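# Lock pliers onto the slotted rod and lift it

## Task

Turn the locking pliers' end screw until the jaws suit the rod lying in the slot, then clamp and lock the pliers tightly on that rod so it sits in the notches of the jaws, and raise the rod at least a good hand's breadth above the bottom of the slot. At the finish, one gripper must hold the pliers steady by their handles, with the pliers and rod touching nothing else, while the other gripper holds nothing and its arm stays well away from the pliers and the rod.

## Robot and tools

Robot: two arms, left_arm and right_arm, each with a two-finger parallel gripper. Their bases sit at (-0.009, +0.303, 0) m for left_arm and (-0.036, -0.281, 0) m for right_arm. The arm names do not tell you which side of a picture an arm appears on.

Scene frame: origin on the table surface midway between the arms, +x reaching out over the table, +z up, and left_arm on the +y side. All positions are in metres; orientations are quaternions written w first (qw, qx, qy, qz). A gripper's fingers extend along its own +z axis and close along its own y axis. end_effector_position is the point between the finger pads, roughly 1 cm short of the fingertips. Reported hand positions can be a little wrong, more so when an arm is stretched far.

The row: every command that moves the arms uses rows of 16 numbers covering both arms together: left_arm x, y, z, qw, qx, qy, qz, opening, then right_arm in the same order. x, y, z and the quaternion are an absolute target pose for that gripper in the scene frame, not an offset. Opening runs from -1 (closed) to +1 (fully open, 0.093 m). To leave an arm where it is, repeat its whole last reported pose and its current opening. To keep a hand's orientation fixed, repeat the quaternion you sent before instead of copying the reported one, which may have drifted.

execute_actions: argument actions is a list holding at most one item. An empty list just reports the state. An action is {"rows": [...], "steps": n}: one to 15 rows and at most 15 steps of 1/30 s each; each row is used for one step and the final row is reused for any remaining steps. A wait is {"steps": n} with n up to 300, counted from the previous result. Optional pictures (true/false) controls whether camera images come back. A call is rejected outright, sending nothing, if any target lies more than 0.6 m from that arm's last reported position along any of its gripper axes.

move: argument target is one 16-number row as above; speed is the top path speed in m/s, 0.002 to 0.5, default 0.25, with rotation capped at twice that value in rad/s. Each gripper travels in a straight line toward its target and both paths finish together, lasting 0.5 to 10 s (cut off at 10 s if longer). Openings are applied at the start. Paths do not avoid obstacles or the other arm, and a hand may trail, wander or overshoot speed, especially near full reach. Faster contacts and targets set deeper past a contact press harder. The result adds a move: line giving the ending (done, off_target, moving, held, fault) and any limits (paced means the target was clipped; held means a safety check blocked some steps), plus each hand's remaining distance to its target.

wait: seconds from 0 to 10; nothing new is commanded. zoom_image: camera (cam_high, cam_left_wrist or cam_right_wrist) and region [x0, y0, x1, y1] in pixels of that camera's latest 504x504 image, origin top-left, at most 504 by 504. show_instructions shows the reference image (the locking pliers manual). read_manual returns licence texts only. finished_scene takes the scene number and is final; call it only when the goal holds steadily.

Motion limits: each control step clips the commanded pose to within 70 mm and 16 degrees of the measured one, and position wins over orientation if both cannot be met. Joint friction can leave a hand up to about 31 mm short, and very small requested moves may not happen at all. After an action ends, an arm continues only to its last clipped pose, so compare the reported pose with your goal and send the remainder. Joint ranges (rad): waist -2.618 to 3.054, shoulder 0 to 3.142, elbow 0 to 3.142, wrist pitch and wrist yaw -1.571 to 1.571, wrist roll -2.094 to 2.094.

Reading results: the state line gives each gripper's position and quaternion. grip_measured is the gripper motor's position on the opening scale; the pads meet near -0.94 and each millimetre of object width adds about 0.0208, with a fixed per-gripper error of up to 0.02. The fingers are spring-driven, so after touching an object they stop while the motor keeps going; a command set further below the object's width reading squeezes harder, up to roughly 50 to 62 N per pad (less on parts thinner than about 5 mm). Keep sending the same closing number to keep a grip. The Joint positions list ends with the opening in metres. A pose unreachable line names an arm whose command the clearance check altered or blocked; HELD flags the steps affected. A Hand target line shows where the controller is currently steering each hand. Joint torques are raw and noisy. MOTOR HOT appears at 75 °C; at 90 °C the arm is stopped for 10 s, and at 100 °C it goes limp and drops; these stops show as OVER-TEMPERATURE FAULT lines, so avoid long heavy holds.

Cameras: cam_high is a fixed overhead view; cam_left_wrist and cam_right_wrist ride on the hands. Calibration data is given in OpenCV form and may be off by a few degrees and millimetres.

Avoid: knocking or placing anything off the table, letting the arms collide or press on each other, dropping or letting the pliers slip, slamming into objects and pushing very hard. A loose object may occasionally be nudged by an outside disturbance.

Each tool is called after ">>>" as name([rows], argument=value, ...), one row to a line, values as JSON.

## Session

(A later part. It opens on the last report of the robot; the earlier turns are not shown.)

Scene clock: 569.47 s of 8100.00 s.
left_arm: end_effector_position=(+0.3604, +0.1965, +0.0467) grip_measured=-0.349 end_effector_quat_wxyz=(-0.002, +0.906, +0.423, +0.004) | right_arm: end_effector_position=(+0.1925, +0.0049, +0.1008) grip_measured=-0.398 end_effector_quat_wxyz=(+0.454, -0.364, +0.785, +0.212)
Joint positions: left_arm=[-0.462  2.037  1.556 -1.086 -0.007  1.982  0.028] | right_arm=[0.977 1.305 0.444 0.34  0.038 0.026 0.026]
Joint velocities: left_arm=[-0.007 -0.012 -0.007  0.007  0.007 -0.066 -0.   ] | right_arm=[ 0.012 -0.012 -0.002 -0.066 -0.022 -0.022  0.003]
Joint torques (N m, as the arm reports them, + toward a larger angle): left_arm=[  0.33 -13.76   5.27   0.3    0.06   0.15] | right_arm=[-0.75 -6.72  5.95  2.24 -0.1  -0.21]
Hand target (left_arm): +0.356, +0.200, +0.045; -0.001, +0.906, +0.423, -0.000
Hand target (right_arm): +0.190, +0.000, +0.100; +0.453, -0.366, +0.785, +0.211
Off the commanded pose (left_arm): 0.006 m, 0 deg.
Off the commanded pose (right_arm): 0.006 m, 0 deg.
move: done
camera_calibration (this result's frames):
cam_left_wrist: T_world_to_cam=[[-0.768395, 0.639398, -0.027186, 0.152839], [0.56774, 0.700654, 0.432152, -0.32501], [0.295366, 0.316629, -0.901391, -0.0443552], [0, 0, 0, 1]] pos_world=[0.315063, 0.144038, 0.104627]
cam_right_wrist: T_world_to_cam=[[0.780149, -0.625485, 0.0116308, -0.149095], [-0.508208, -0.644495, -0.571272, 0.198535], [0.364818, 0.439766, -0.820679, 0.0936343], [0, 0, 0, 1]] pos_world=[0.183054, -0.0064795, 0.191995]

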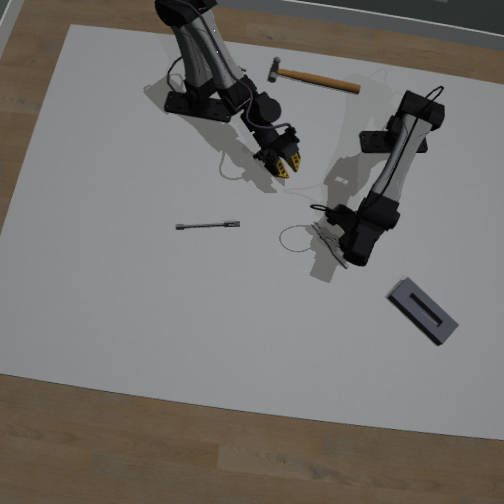

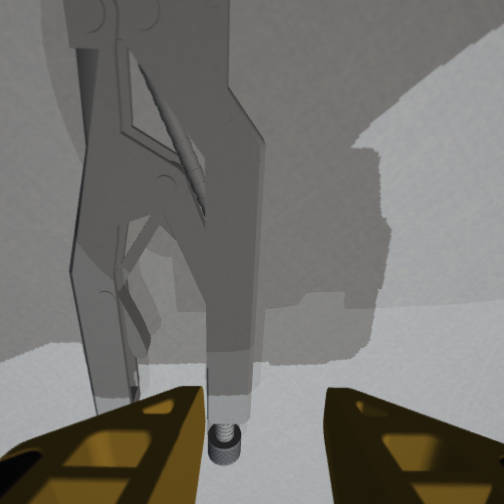

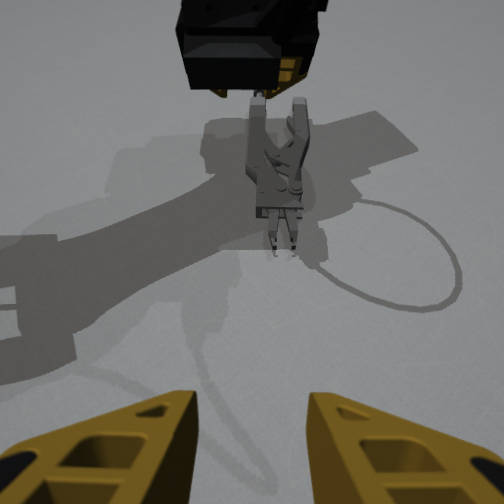

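>>> move(target=[0.382,0.177,0.045,0,0.906,0.423,0,0.5,0.19,0.0,0.10,0.453,-0.366,0.785,0.211,-0.4], speed=0.1)

>>> move(target=[0.372,0.180,0.005,0,0.906,0.423,0,0.5,0.19,0.0,0.10,0.453,-0.366,0.785,0.211,-0.4], speed=0.08)

>>> move(target=[0.376,0.180,0.012,0,0.906,0.423,0,-0.2,0.19,0.0,0.10,0.453,-0.366,0.785,0.211,-0.4], speed=0.08)

Scene clock: 575.27 s of 8100.00 s.
left_arm: end_effector_position=(+0.3819, +0.1815, +0.0464) grip_measured=+0.498 end_effector_quat_wxyz=(+0.003, +0.907, +0.422, +0.007) | right_arm: end_effector_position=(+0.1924, +0.0049, +0.1007) grip_measured=-0.398 end_effector_quat_wxyz=(+0.454, -0.364, +0.785, +0.212)
Joint positions: left_arm=[-0.481  2.123  1.686 -1.119 -0.006  1.965  0.069] | right_arm=[0.977 1.305 0.444 0.34  0.038 0.026 0.026]
Joint velocities: left_arm=[-0.012  0.007 -0.012 -0.007 -0.022 -0.037  0.001] | right_arm=[-0.002  0.002 -0.007  0.051 -0.022  0.007 -0.001]
Joint torques (N m, as the arm reports them, + toward a larger angle): left_arm=[ -0.86 -11.6   10.36   0.16   0.05  -0.08] | right_arm=[-0.78 -6.72  5.93  2.23 -0.1  -0.21]
Hand target (left_arm): +0.382, +0.177, +0.045; +0.001, +0.906, +0.423, +0.000
Hand target (right_arm): +0.190, +0.000, +0.100; +0.453, -0.366, +0.785, +0.211
Off the commanded pose (left_arm): 0.005 m, 1 deg.
Off the commanded pose (right_arm): 0.006 m, 0 deg.
move: done
camera_calibration (this result's frames):
cam_left_wrist: T_world_to_cam=[[-0.766356, 0.641304, -0.0377724, 0.178275], [0.565357, 0.701186, 0.434407, -0.325839], [0.305072, 0.311556, -0.899924, -0.0490371], [0, 0, 0, 1]] pos_world=[0.335797, 0.129423, 0.104151]
cam_right_wrist: T_world_to_cam=[[0.780152, -0.625482, 0.0116384, -0.149097], [-0.50834, -0.644668, -0.570959, 0.198446], [0.364627, 0.439518, -0.820896, 0.0936547], [0, 0, 0, 1]] pos_world=[0.183047, -0.0064884, 0.191921]

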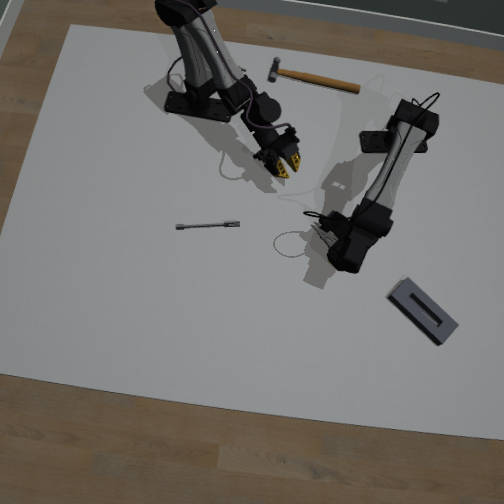

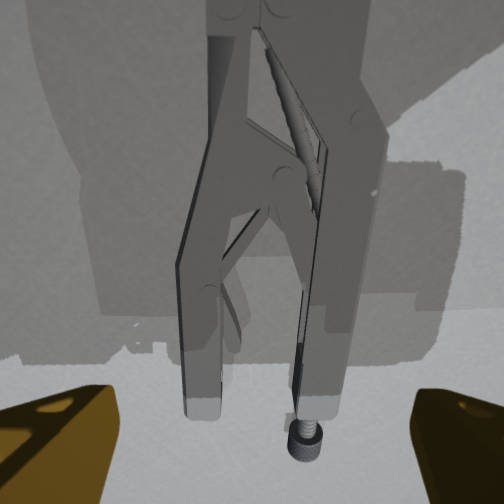

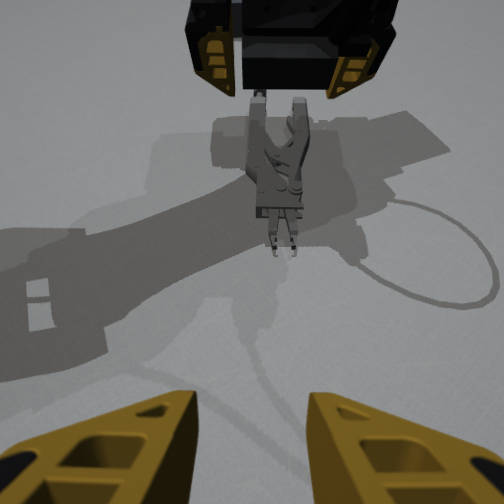

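Scene clock: 576.37 s of 8100.00 s.
left_arm: end_effector_position=(+0.3812, +0.1817, +0.0185) grip_measured=+0.498 end_effector_quat_wxyz=(+0.009, +0.906, +0.423, +0.014) | right_arm: end_effector_position=(+0.1924, +0.0049, +0.1007) grip_measured=-0.398 end_effector_quat_wxyz=(+0.454, -0.364, +0.785, +0.212)
Joint positions: left_arm=[-0.481  2.13   1.581 -0.988 -0.006  1.963  0.069] | right_arm=[0.977 1.305 0.444 0.34  0.038 0.026 0.026]
Joint velocities: left_arm=[ 0.007  0.007 -0.007  0.007 -0.022 -0.037 -0.   ] | right_arm=[ 0.007 -0.002  0.012  0.022  0.022  0.022 -0.   ]
Joint torques (N m, as the arm reports them, + toward a larger angle): left_arm=[ -0.92 -11.52   5.36   0.39   0.05  -0.04] | right_arm=[-0.75 -6.73  5.93  2.23 -0.12 -0.23]
Hand target (left_arm): +0.372, +0.180, +0.005; -0.000, +0.906, +0.423, -0.000
Hand target (right_arm): +0.190, +0.000, +0.100; +0.453, -0.366, +0.785, +0.211
Off the commanded pose (left_arm): 0.016 m, 2 deg.
Off the commanded pose (right_arm): 0.006 m, 0 deg.
move: off_target (left_arm)
camera_calibration (this result's frames):
cam_left_wrist: T_world_to_cam=[[-0.766933, 0.639268, -0.0561254, 0.177466], [0.555469, 0.705099, 0.440782, -0.310542], [0.321352, 0.306874, -0.895858, -0.0794149], [0, 0, 0, 1]] pos_world=[0.334121, 0.129885, 0.0756971]
cam_right_wrist: T_world_to_cam=[[0.780152, -0.625482, 0.0116384, -0.149097], [-0.50834, -0.644668, -0.570959, 0.198446], [0.364627, 0.439518, -0.820896, 0.0936547], [0, 0, 0, 1]] pos_world=[0.183047, -0.0064884, 0.191921]

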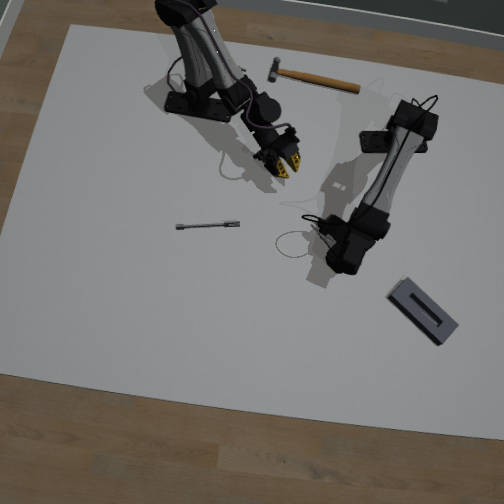

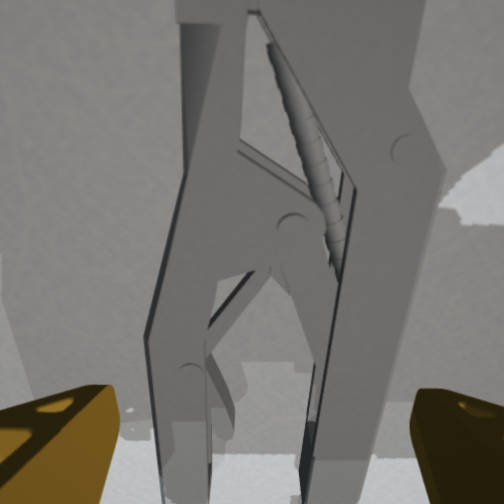

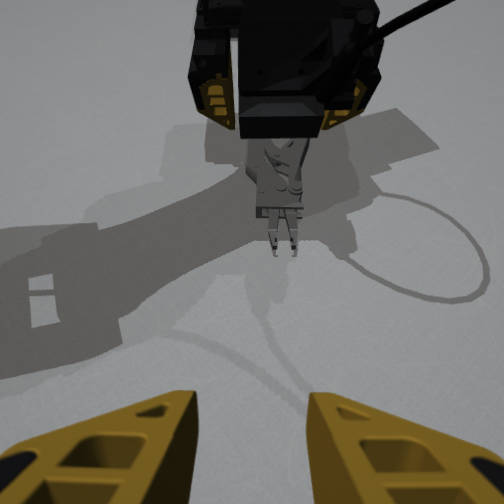

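Scene clock: 577.07 s of 8100.00 s.
left_arm: end_effector_position=(+0.3811, +0.1817, +0.0185) grip_measured=-0.167 end_effector_quat_wxyz=(+0.009, +0.906, +0.423, +0.014) | right_arm: end_effector_position=(+0.1924, +0.0049, +0.1007) grip_measured=-0.398 end_effector_quat_wxyz=(+0.454, -0.364, +0.785, +0.212)
Joint positions: left_arm=[-0.481  2.13   1.581 -0.989 -0.006  1.963  0.037] | right_arm=[0.977 1.305 0.444 0.34  0.038 0.026 0.026]
Joint velocities: left_arm=[-0.002 -0.012 -0.012  0.007 -0.037  0.007 -0.   ] | right_arm=[-0.007 -0.007 -0.007  0.037 -0.007 -0.022  0.   ]
Joint torques (N m, as the arm reports them, + toward a larger angle): left_arm=[ -0.7  -11.17   8.53   0.08   0.06  -0.02] | right_arm=[-0.73 -6.74  5.94  2.22 -0.11 -0.22]
Hand target (left_arm): +0.376, +0.180, +0.012; +0.000, +0.906, +0.423, -0.000
Hand target (right_arm): +0.190, +0.000, +0.100; +0.453, -0.366, +0.785, +0.211
Off the commanded pose (left_arm): 0.008 m, 2 deg.
Off the commanded pose (right_arm): 0.006 m, 0 deg.
move: done
camera_calibration (this result's frames):
cam_left_wrist: T_world_to_cam=[[-0.766954, 0.639274, -0.0557731, 0.177381], [0.55563, 0.705049, 0.44066, -0.310561], [0.321026, 0.306977, -0.89594, -0.0792908], [0, 0, 0, 1]] pos_world=[0.334054, 0.129906, 0.0757052]
cam_right_wrist: T_world_to_cam=[[0.780152, -0.625482, 0.0116384, -0.149097], [-0.50834, -0.644668, -0.570959, 0.198446], [0.364627, 0.439518, -0.820896, 0.0936547], [0, 0, 0, 1]] pos_world=[0.183047, -0.0064884, 0.191921]

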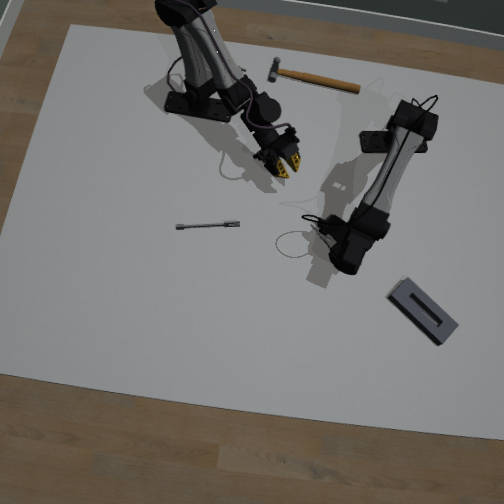

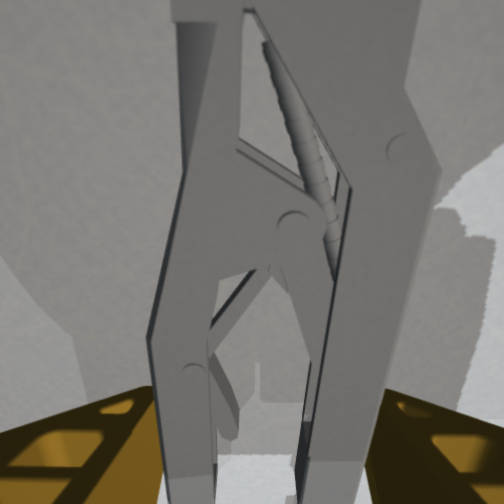

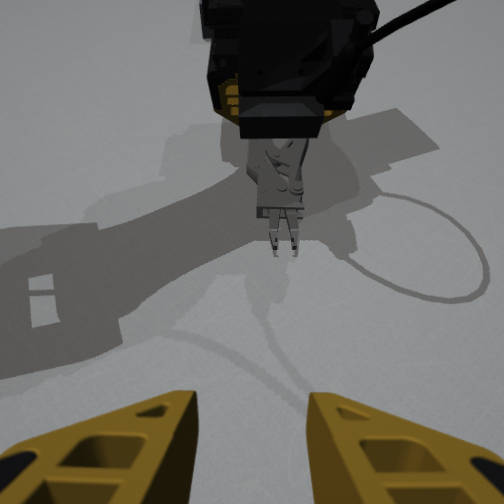

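>>> move(target=[0.35,0.19,0.12,0,0.342,0.940,0,-0.14,0.225,0.07,0.124,0.641,-0.299,0.641,0.299,-0.3], speed=0.4)

>>> move(target=[0.317,0.186,0.145,0,-0.477,0.879,0,-0.14,0.255,0.11,0.124,0.641,-0.299,0.641,0.299,-0.3], speed=0.4)

Scene clock: 584.67 s of 8100.00 s.
left_arm: end_effector_position=(+0.3435, +0.1938, +0.1060) grip_measured=-0.126 end_effector_quat_wxyz=(-0.020, +0.346, +0.938, +0.003) | right_arm: end_effector_position=(+0.2232, +0.0656, +0.1176) grip_measured=-0.302 end_effector_quat_wxyz=(+0.630, -0.299, +0.652, +0.295)
Joint positions: left_arm=[-0.481  1.985  1.717 -1.342 -0.007  0.402  0.039] | right_arm=[1.03  1.906 0.435 1.44  0.1   0.011 0.031]
Joint velocities: left_arm=[ 0.002  0.022 -0.012  0.007  0.007  0.007  0.002] | right_arm=[-0.007  0.007 -0.012 -0.022 -0.022 -0.037 -0.001]
Joint torques (N m, as the arm reports them, + toward a larger angle): left_arm=[ -0.45 -13.65  11.07   0.15   0.    -0.06] | right_arm=[ 0.35 -6.1   5.92  2.69  0.01 -0.25]
Hand target (left_arm): +0.348, +0.190, +0.120; +0.000, +0.342, +0.940, -0.000
Hand target (right_arm): +0.225, +0.071, +0.124; +0.641, -0.296, +0.642, +0.298
Off the commanded pose (left_arm): 0.016 m, 2 deg.
Off the commanded pose (right_arm): 0.008 m, 2 deg.
move: off_target (left_arm)
camera_calibration (this result's frames):
cam_left_wrist: T_world_to_cam=[[-0.648227, -0.761226, -0.0183399, 0.372339], [-0.681547, 0.569299, 0.459774, 0.112526], [-0.339551, 0.310537, -0.887847, 0.232813], [0, 0, 0, 1]] pos_world=[0.397104, 0.147076, 0.161795]
cam_right_wrist: T_world_to_cam=[[0.773133, -0.63401, 0.0172208, -0.133862], [-0.276646, -0.361535, -0.89037, 0.230214], [0.57073, 0.68361, -0.454911, -0.0354057], [0, 0, 0, 1]] pos_world=[0.187388, 0.0225641, 0.191174]

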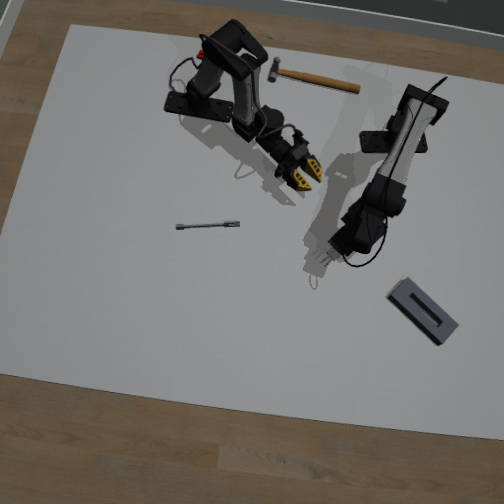

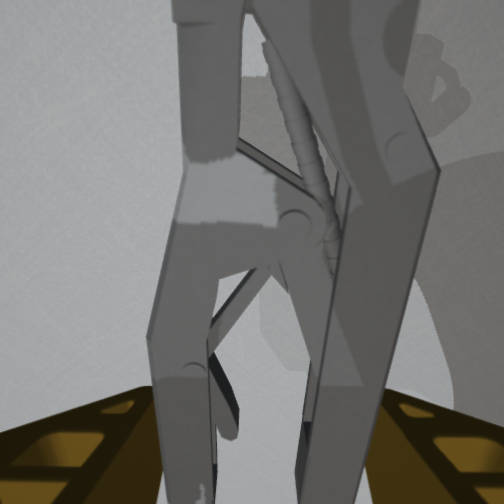

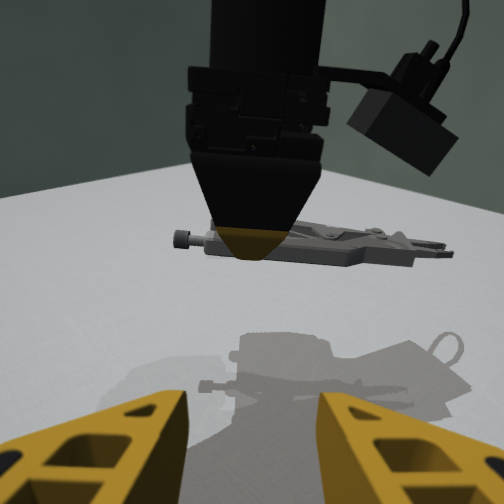

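Scene clock: 587.47 s of 8100.00 s.
left_arm: end_effector_position=(+0.3237, +0.1851, +0.1427) grip_measured=-0.125 end_effector_quat_wxyz=(-0.002, -0.476, +0.879, -0.006) | right_arm: end_effector_position=(+0.2514, +0.1066, +0.1255) grip_measured=-0.302 end_effector_quat_wxyz=(+0.642, -0.294, +0.641, +0.301)
Joint positions: left_arm=[-0.513  1.878  1.717 -1.404  0.01  -1.329  0.039] | right_arm=[1.03  2.011 0.643 1.371 0.1   0.008 0.031]
Joint velocities: left_arm=[-0.012  0.002 -0.022  0.051 -0.022 -0.007 -0.001] | right_arm=[ 0.002  0.007 -0.002  0.022 -0.081  0.022 -0.001]
Joint torques (N m, as the arm reports them, + toward a larger angle): left_arm=[ -1.01 -13.09   6.48   0.21  -0.23  -0.05] | right_arm=[-0.55 -7.9   6.43  2.33 -0.13 -0.22]
Hand target (left_arm): +0.317, +0.186, +0.145; -0.000, -0.477, +0.879, -0.000
Hand target (right_arm): +0.254, +0.110, +0.124; +0.641, -0.299, +0.641, +0.299
Off the commanded pose (left_arm): 0.007 m, 1 deg.
Off the commanded pose (right_arm): 0.005 m, 1 deg.
move: done
camera_calibration (this result's frames):
cam_left_wrist: T_world_to_cam=[[0.838541, -0.544517, -0.0186937, -0.167714], [-0.484203, -0.760513, 0.432629, 0.273227], [-0.24979, -0.353725, -0.901378, 0.35719], [0, 0, 0, 1]] pos_world=[0.362155, 0.242817, 0.200622]
cam_right_wrist: T_world_to_cam=[[0.772778, -0.634439, 0.0173486, -0.129704], [-0.256865, -0.337637, -0.905551, 0.2542], [0.580374, 0.695333, -0.423884, -0.083509], [0, 0, 0, 1]] pos_world=[0.213994, 0.0616045, 0.197043]

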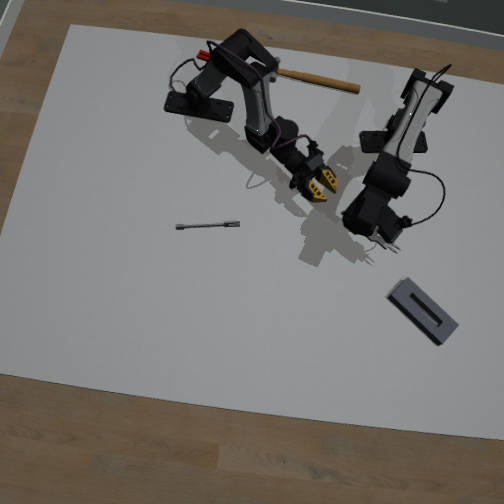

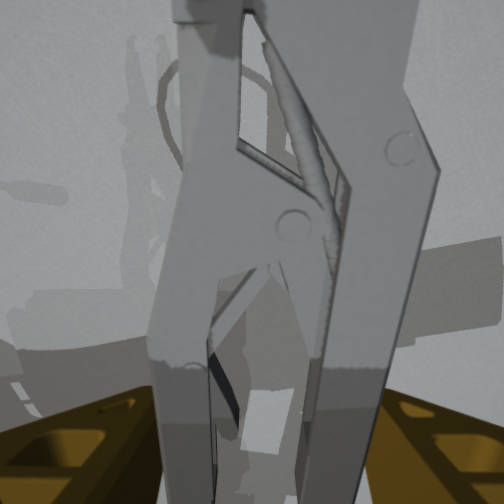

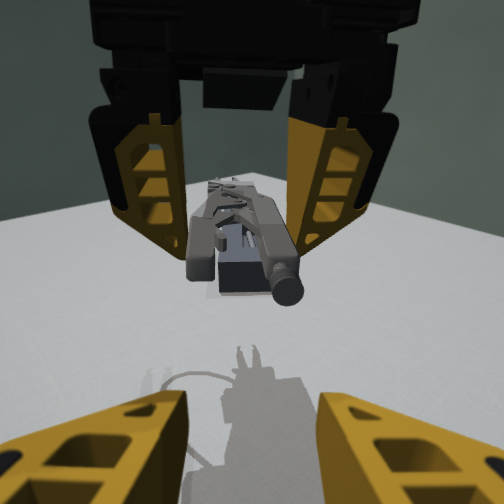

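>>> move(target=[0.322,0.186,0.143,0,-0.430,0.903,0,-0.14,0.283,0.137,0.136,0.641,-0.299,0.641,0.299,-0.3], speed=0.08)

Scene clock: 593.03 s of 8100.00 s.
left_arm: end_effector_position=(+0.3236, +0.1849, +0.1427) grip_measured=-0.125 end_effector_quat_wxyz=(-0.002, -0.436, +0.900, -0.006) | right_arm: end_effector_position=(+0.2779, +0.1351, +0.1380) grip_measured=-0.302 end_effector_quat_wxyz=(+0.641, -0.295, +0.640, +0.302)
Joint positions: left_arm=[-0.513  1.878  1.717 -1.404  0.011 -1.239  0.039] | right_arm=[1.012 2.049 0.815 1.239 0.078 0.008 0.031]
Joint velocities: left_arm=[-0.012 -0.007  0.012 -0.095  0.037  0.022 -0.001] | right_arm=[-0.012  0.007  0.002  0.007 -0.037 -0.022  0.001]
Joint torques (N m, as the arm reports them, + toward a larger angle): left_arm=[ -0.53 -11.09   8.08   0.22  -0.29   0.13] | right_arm=[-0.85 -8.93  7.1   2.23 -0.1  -0.21]
Hand target (left_arm): +0.322, +0.186, +0.143; -0.000, -0.430, +0.903, -0.000
Hand target (right_arm): +0.282, +0.137, +0.135; +0.641, -0.299, +0.641, +0.299
Off the commanded pose (left_arm): 0.002 m, 1 deg.
Off the commanded pose (right_arm): 0.006 m, 1 deg.
move: done
camera_calibration (this result's frames):
cam_left_wrist: T_world_to_cam=[[0.785967, -0.618019, -0.0175964, -0.13731], [-0.551188, -0.7133, 0.432892, 0.285966], [-0.280087, -0.33054, -0.901274, 0.362614], [0, 0, 0, 1]] pos_world=[0.367105, 0.238978, 0.200606]
cam_right_wrist: T_world_to_cam=[[0.775417, -0.631212, 0.0173413, -0.133445], [-0.254577, -0.337633, -0.906198, 0.281388], [0.577858, 0.698266, -0.422498, -0.113269], [0, 0, 0, 1]] pos_world=[0.240564, 0.0898657, 0.209451]

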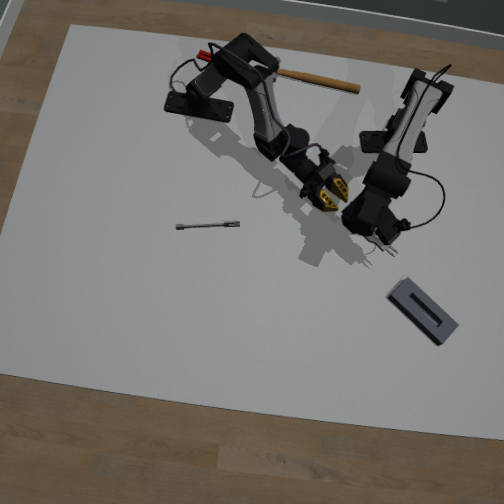

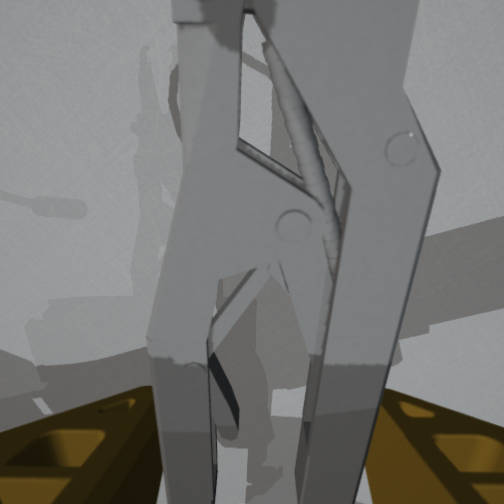

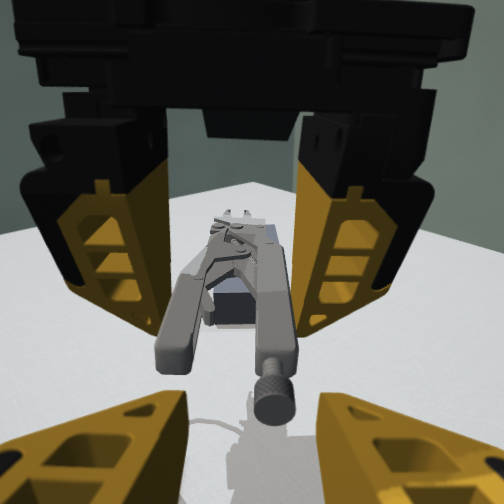

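>>> move(target=[0.322,0.186,0.143,0,-0.430,0.903,0,-0.14,0.295,0.143,0.128,0.641,-0.299,0.641,0.299,-0.4], speed=0.04)

>>> move(target=[0.322,0.186,0.143,0,-0.430,0.903,0,-0.14,0.292,0.143,0.131,0.596,-0.701,0.092,-0.380,-0.4], speed=0.5)

Scene clock: 597.43 s of 8100.00 s.
left_arm: end_effector_position=(+0.3236, +0.1849, +0.1427) grip_measured=-0.125 end_effector_quat_wxyz=(-0.002, -0.435, +0.900, -0.006) | right_arm: end_effector_position=(+0.2903, +0.1404, +0.1281) grip_measured=-0.398 end_effector_quat_wxyz=(+0.639, -0.296, +0.643, +0.300)
Joint positions: left_arm=[-0.513  1.878  1.717 -1.404  0.012 -1.238  0.039] | right_arm=[0.994 2.105 0.865 1.237 0.061 0.008 0.026]
Joint velocities: left_arm=[ 0.002 -0.002  0.002 -0.081 -0.051 -0.037  0.   ] | right_arm=[-0.007  0.002 -0.012  0.007 -0.081  0.066 -0.   ]
Joint torques (N m, as the arm reports them, + toward a larger angle): left_arm=[ -0.63 -11.04   8.02   0.23  -0.3    0.11] | right_arm=[-0.8  -9.63  7.02  2.37 -0.15 -0.22]
Hand target (left_arm): +0.322, +0.186, +0.143; -0.000, -0.430, +0.903, -0.000
Hand target (right_arm): +0.295, +0.143, +0.128; +0.641, -0.299, +0.641, +0.299
Off the commanded pose (left_arm): 0.002 m, 1 deg.
Off the commanded pose (right_arm): 0.005 m, 0 deg.
move: done
camera_calibration (this result's frames):
cam_left_wrist: T_world_to_cam=[[0.785491, -0.618626, -0.0174661, -0.137083], [-0.551683, -0.712723, 0.433212, 0.285919], [-0.280445, -0.330648, -0.901123, 0.362703], [0, 0, 0, 1]] pos_world=[0.367132, 0.238905, 0.200582]
cam_right_wrist: T_world_to_cam=[[0.77429, -0.632581, 0.0177827, -0.139074], [-0.25927, -0.342734, -0.902946, 0.279087], [0.577281, 0.694532, -0.429385, -0.12677], [0, 0, 0, 1]] pos_world=[0.253225, 0.095723, 0.200041]

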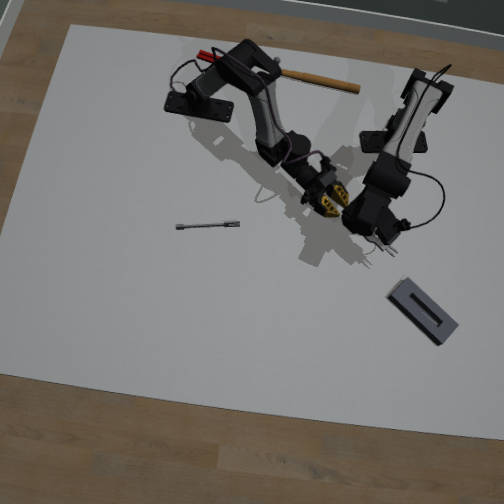

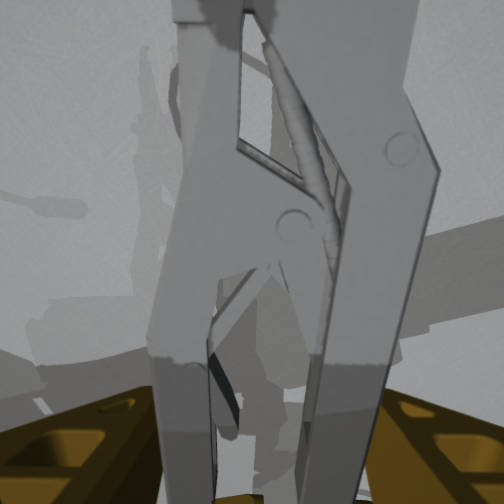

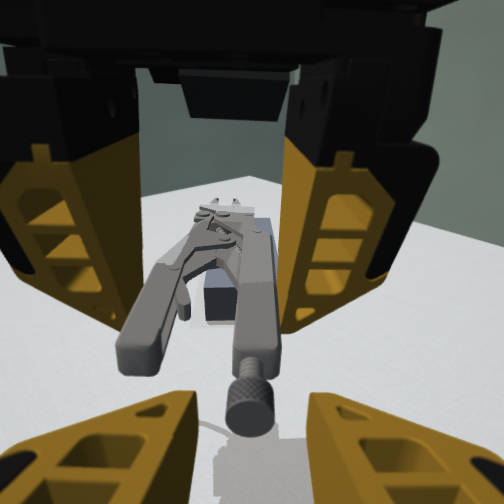

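Scene clock: 600.20 s of 8100.00 s.
left_arm: end_effector_position=(+0.3235, +0.1846, +0.1427) grip_measured=-0.125 end_effector_quat_wxyz=(-0.002, -0.435, +0.900, -0.007) | right_arm: end_effector_position=(+0.2903, +0.1404, +0.1271) grip_measured=-0.399 end_effector_quat_wxyz=(-0.596, +0.703, -0.097, +0.376)
Joint positions: left_arm=[-0.513  1.878  1.717 -1.404  0.013 -1.238  0.039] | right_arm=[ 0.994  2.105  0.865  1.233  0.061 -1.997  0.026]
Joint velocities: left_arm=[-0.022 -0.002 -0.002  0.037  0.022 -0.007  0.001] | right_arm=[ 0.017 -0.022 -0.007  0.037 -0.051 -0.066 -0.002]
Joint torques (N m, as the arm reports them, + toward a larger angle): left_arm=[ -0.59 -11.08   8.16   0.22  -0.28   0.15] | right_arm=[ -0.29 -10.92   6.68   2.37  -0.08  -0.12]
Hand target (left_arm): +0.322, +0.186, +0.143; -0.000, -0.430, +0.903, -0.000
Hand target (right_arm): +0.292, +0.143, +0.131; -0.596, +0.701, -0.092, +0.380
Off the commanded pose (left_arm): 0.002 m, 1 deg.
Off the commanded pose (right_arm): 0.005 m, 1 deg.
move: done
camera_calibration (this result's frames):
cam_left_wrist: T_world_to_cam=[[0.785477, -0.618658, -0.0169715, -0.137226], [-0.551471, -0.712092, 0.434516, 0.285327], [-0.280902, -0.331943, -0.900504, 0.3629], [0, 0, 0, 1]] pos_world=[0.367077, 0.238745, 0.200485]
cam_right_wrist: T_world_to_cam=[[-0.320382, 0.297423, 0.899386, -0.0639776], [0.346006, -0.84709, 0.403384, 0.00723796], [0.881836, 0.44043, 0.168482, -0.255924], [0, 0, 0, 1]] pos_world=[0.202682, 0.137876, 0.0977395]

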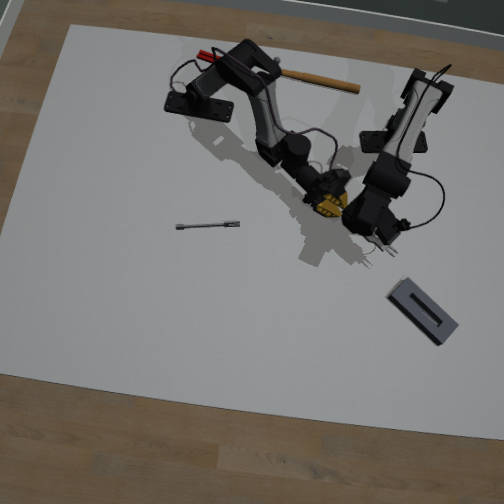

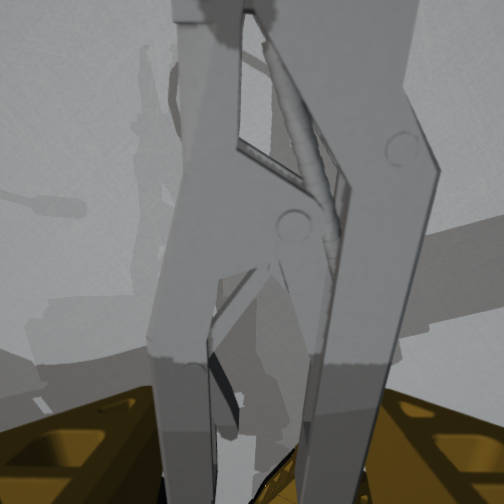

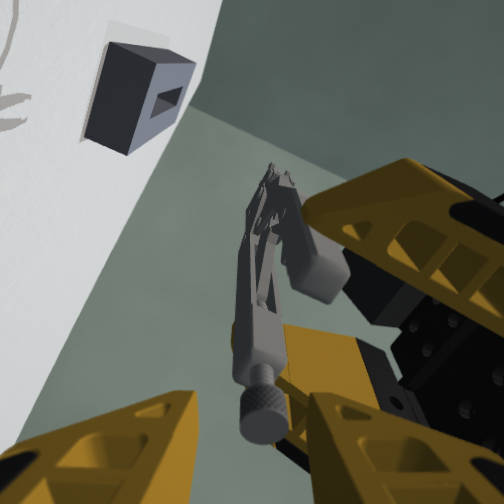

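>>> move(target=[0.322,0.186,0.143,0,-0.430,0.903,0,-0.14, 0.296,0.147,0.134,0.596,-0.701,0.092,-0.380,-0.4], speed=0.05)

Scene clock: 612.70 s of 8100.00 s.
left_arm: end_effector_position=(+0.3235, +0.1846, +0.1427) grip_measured=-0.125 end_effector_quat_wxyz=(-0.003, -0.435, +0.900, -0.007) | right_arm: end_effector_position=(+0.2929, +0.1440, +0.1299) grip_measured=-0.399 end_effector_quat_wxyz=(-0.595, +0.703, -0.096, +0.377)
Joint positions: left_arm=[-0.513  1.878  1.717 -1.404  0.014 -1.238  0.039] | right_arm=[ 0.994  2.105  0.886  1.212  0.061 -1.999  0.026]
Joint velocities: left_arm=[ 0.007  0.017  0.002  0.007  0.007  0.007 -0.   ] | right_arm=[-0.002 -0.012  0.007 -0.037  0.037 -0.051 -0.   ]
Joint torques (N m, as the arm reports them, + toward a larger angle): left_arm=[ -0.51 -11.03   8.09   0.22  -0.32   0.13] | right_arm=[ -0.47 -10.77   7.13   2.26  -0.1   -0.17]
Hand target (left_arm): +0.322, +0.186, +0.143; -0.000, -0.430, +0.903, -0.000
Hand target (right_arm): +0.296, +0.147, +0.134; -0.596, +0.701, -0.092, +0.380
Off the commanded pose (left_arm): 0.002 m, 1 deg.
Off the commanded pose (right_arm): 0.006 m, 1 deg.
move: done
camera_calibration (this result's frames):
cam_left_wrist: T_world_to_cam=[[0.785473, -0.618666, -0.0168479, -0.137262], [-0.551418, -0.711935, 0.434842, 0.285179], [-0.281017, -0.332266, -0.900349, 0.362949], [0, 0, 0, 1]] pos_world=[0.367063, 0.238705, 0.200461]
cam_right_wrist: T_world_to_cam=[[-0.322018, 0.29924, 0.898198, -0.0663505], [0.345286, -0.846264, 0.405728, 0.00798151], [0.881522, 0.440787, 0.169189, -0.260337], [0, 0, 0, 1]] pos_world=[0.205371, 0.141362, 0.100404]

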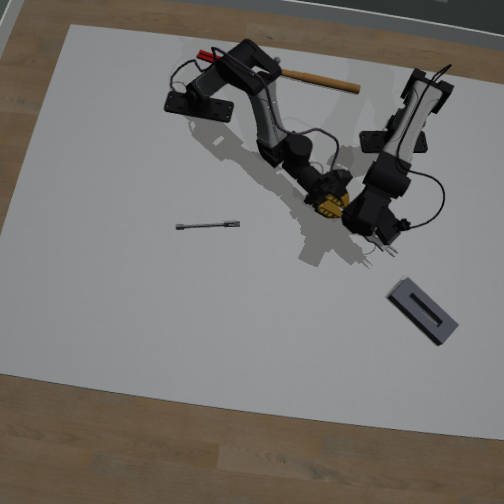

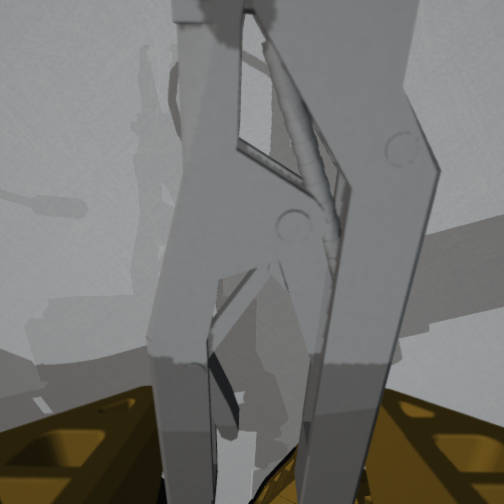

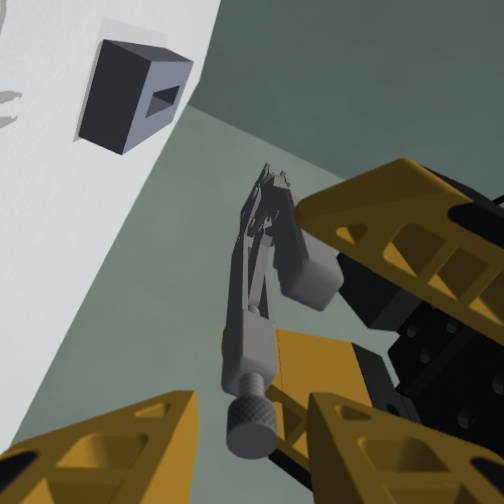

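>>> move(target=[0.322,0.186,0.143,0,-0.430,0.903,0,-0.14, 0.296,0.147,0.134,0.596,-0.701,0.092,-0.380,-0.8], speed=0.05)

>>> move(target=[0.322,0.186,0.143,0,-0.430,0.903,0,-0.14, 0.294,0.145,0.132,0.641,-0.299,0.641,0.299,-0.8], speed=0.5)

>>> move(target=[0.322,0.186,0.143,0,-0.430,0.903,0,-0.14, 0.294,0.145,0.132,0.092,0.380,0.596,0.701,-0.8], speed=0.5)

Scene clock: 619.43 s of 8100.00 s.
left_arm: end_effector_position=(+0.3235, +0.1845, +0.1427) grip_measured=-0.125 end_effector_quat_wxyz=(-0.003, -0.435, +0.900, -0.007) | right_arm: end_effector_position=(+0.2928, +0.1441, +0.1294) grip_measured=-0.791 end_effector_quat_wxyz=(-0.595, +0.704, -0.096, +0.376)
Joint positions: left_arm=[-0.513  1.878  1.717 -1.404  0.014 -1.238  0.039] | right_arm=[ 0.994  2.105  0.886  1.209  0.061 -1.999  0.007]
Joint velocities: left_arm=[ 0.012  0.007 -0.012 -0.081 -0.081  0.037  0.001] | right_arm=[ 0.027 -0.002 -0.012 -0.037  0.037 -0.022 -0.   ]
Joint torques (N m, as the arm reports them, + toward a larger angle): left_arm=[ -0.5  -11.1    8.01   0.26  -0.26   0.14] | right_arm=[ -0.44 -10.76   7.19   2.33  -0.1   -0.17]
Hand target (left_arm): +0.322, +0.186, +0.143; -0.000, -0.430, +0.903, -0.000
Hand target (right_arm): +0.296, +0.147, +0.134; -0.596, +0.701, -0.092, +0.380
Off the commanded pose (left_arm): 0.002 m, 1 deg.
Off the commanded pose (right_arm): 0.006 m, 1 deg.
move: done
camera_calibration (this result's frames):
cam_left_wrist: T_world_to_cam=[[0.78547, -0.618674, -0.0167242, -0.137298], [-0.551365, -0.711777, 0.435167, 0.285031], [-0.281131, -0.33259, -0.900194, 0.362999], [0, 0, 0, 1]] pos_world=[0.367049, 0.238665, 0.200437]
cam_right_wrist: T_world_to_cam=[[-0.321016, 0.300641, 0.898089, -0.06639], [0.346488, -0.845255, 0.406805, 0.00767167], [0.881416, 0.441768, 0.167172, -0.260039], [0, 0, 0, 1]] pos_world=[0.205232, 0.141321, 0.0999744]

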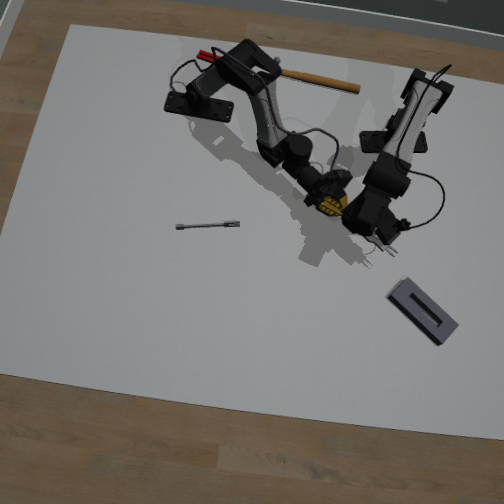

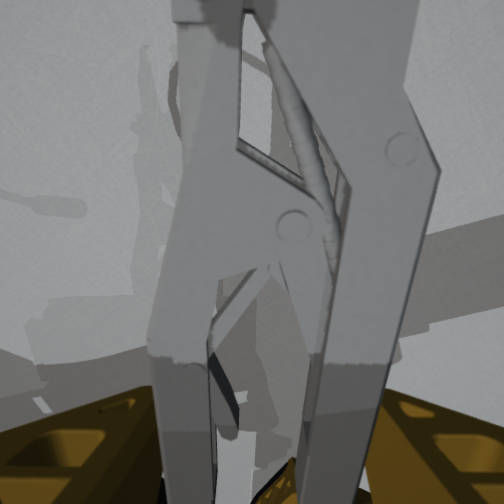

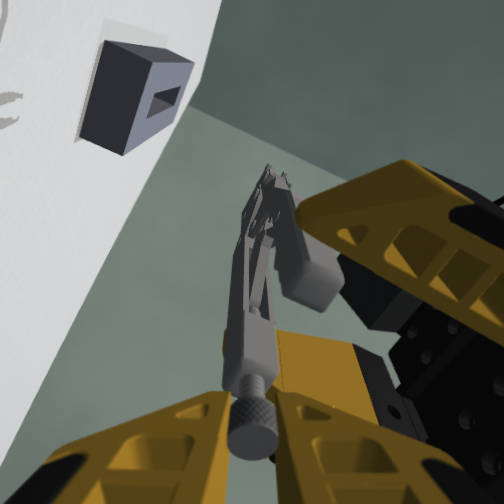

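Scene clock: 622.17 s of 8100.00 s.
left_arm: end_effector_position=(+0.3232, +0.1845, +0.1427) grip_measured=-0.125 end_effector_quat_wxyz=(-0.003, -0.435, +0.900, -0.007) | right_arm: end_effector_position=(+0.2928, +0.1441, +0.1294) grip_measured=-0.792 end_effector_quat_wxyz=(+0.641, -0.305, +0.642, +0.292)
Joint positions: left_arm=[-0.513  1.878  1.717 -1.405  0.014 -1.238  0.039] | right_arm=[ 0.994  2.105  0.886  1.209  0.061 -0.015  0.007]
Joint velocities: left_arm=[-0.007  0.022 -0.002  0.022 -0.066  0.007  0.001] | right_arm=[ 0.007 -0.007  0.002 -0.022 -0.037 -0.066  0.001]
Joint torques (N m, as the arm reports them, + toward a larger angle): left_arm=[ -0.55 -10.92   8.08   0.2   -0.29   0.14] | right_arm=[ -0.41 -10.75   6.21   2.48  -0.1    0.01]
Hand target (left_arm): +0.322, +0.186, +0.143; -0.000, -0.430, +0.903, -0.000
Hand target (right_arm): +0.294, +0.145, +0.132; +0.641, -0.299, +0.641, +0.299
Off the commanded pose (left_arm): 0.002 m, 1 deg.
Off the commanded pose (right_arm): 0.003 m, 1 deg.
move: done
camera_calibration (this result's frames):
cam_left_wrist: T_world_to_cam=[[0.785447, -0.618676, -0.017683, -0.136912], [-0.550841, -0.711784, 0.435819, 0.284636], [-0.282217, -0.332572, -0.899861, 0.363229], [0, 0, 0, 1]] pos_world=[0.366836, 0.238695, 0.200385]
cam_right_wrist: T_world_to_cam=[[0.774449, -0.631284, 0.0413463, -0.142047], [-0.246611, -0.361432, -0.899194, 0.280614], [0.582591, 0.686183, -0.435592, -0.129762], [0, 0, 0, 1]] pos_world=[0.254809, 0.100791, 0.201676]

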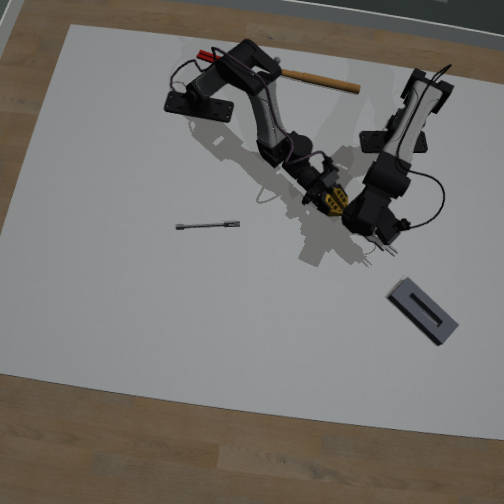

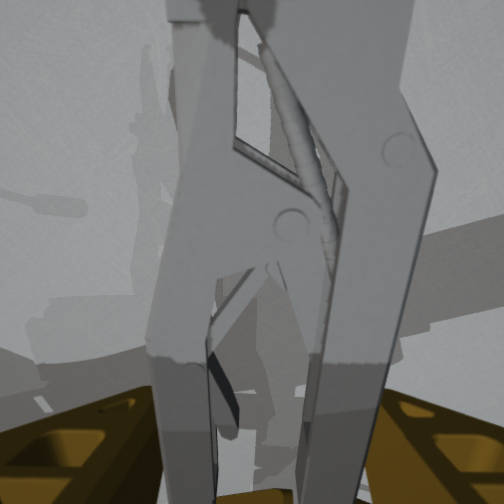

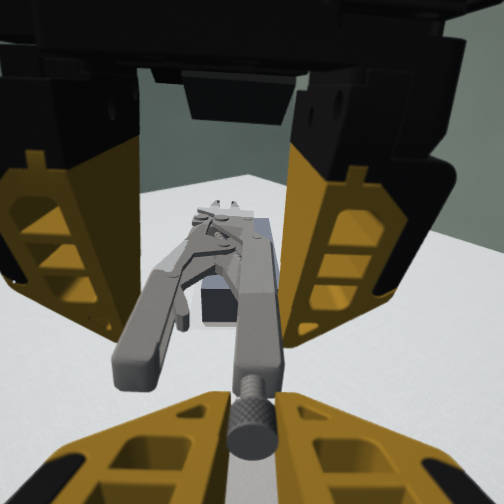

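Scene clock: 624.93 s of 8100.00 s.
left_arm: end_effector_position=(+0.3227, +0.1845, +0.1427) grip_measured=-0.125 end_effector_quat_wxyz=(-0.004, -0.434, +0.901, -0.007) | right_arm: end_effector_position=(+0.2927, +0.1442, +0.1294) grip_measured=-0.793 end_effector_quat_wxyz=(+0.098, +0.377, +0.602, +0.697)
Joint positions: left_arm=[-0.513  1.878  1.717 -1.407  0.016 -1.236  0.039] | right_arm=[0.994 2.105 0.886 1.209 0.06  1.991 0.007]
Joint velocities: left_arm=[-0.002  0.017 -0.007  0.007  0.051  0.051  0.   ] | right_arm=[ 0.017  0.002 -0.007 -0.022  0.037 -0.022  0.   ]
Joint torques (N m, as the arm reports them, + toward a larger angle): left_arm=[ -0.63 -10.93   8.05   0.23  -0.32   0.1 ] | right_arm=[ -0.45 -10.72   6.22   2.48  -0.08  -0.05]
Hand target (left_arm): +0.322, +0.186, +0.143; -0.000, -0.430, +0.903, -0.000
Hand target (right_arm): +0.294, +0.145, +0.132; +0.092, +0.380, +0.596, +0.701
Off the commanded pose (left_arm): 0.002 m, 1 deg.
Off the commanded pose (right_arm): 0.003 m, 1 deg.
move: done
camera_calibration (this result's frames):
cam_left_wrist: T_world_to_cam=[[0.783987, -0.620484, -0.0190847, -0.135532], [-0.551536, -0.710322, 0.437322, 0.28408], [-0.284907, -0.332329, -0.899103, 0.363794], [0, 0, 0, 1]] pos_world=[0.366584, 0.238592, 0.200267]
cam_right_wrist: T_world_to_cam=[[-0.289021, 0.251992, -0.923562, 0.166896], [-0.914085, 0.214016, 0.344449, 0.232139], [0.284455, 0.943768, 0.168487, -0.157782], [0, 0, 0, 1]] pos_world=[0.305314, 0.0571716, 0.100763]

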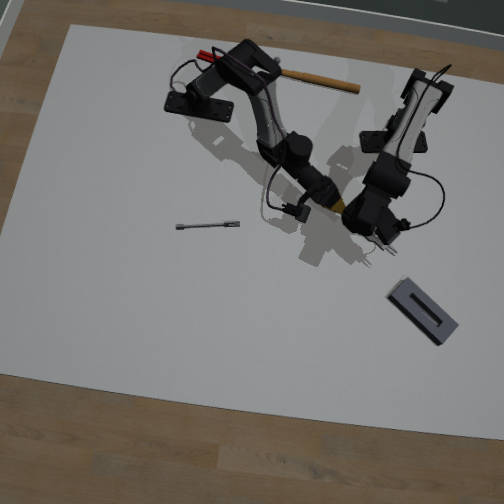

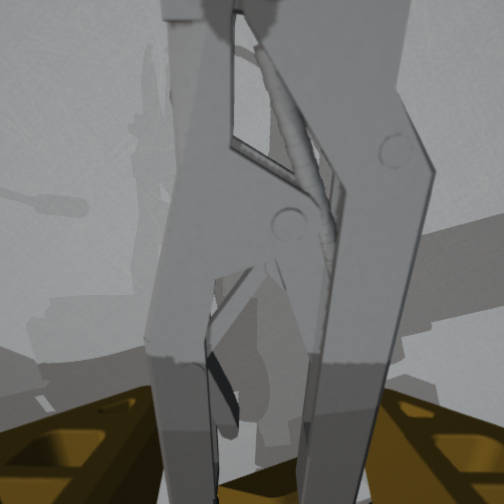

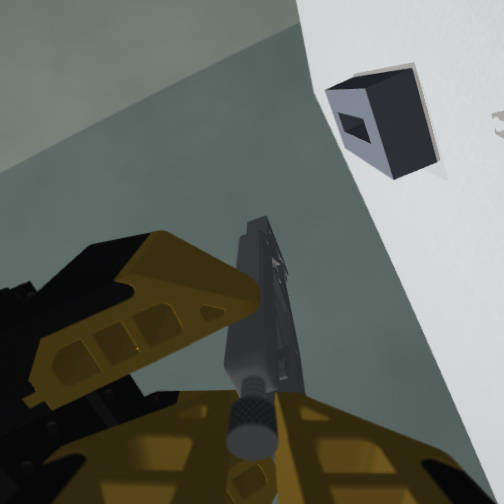

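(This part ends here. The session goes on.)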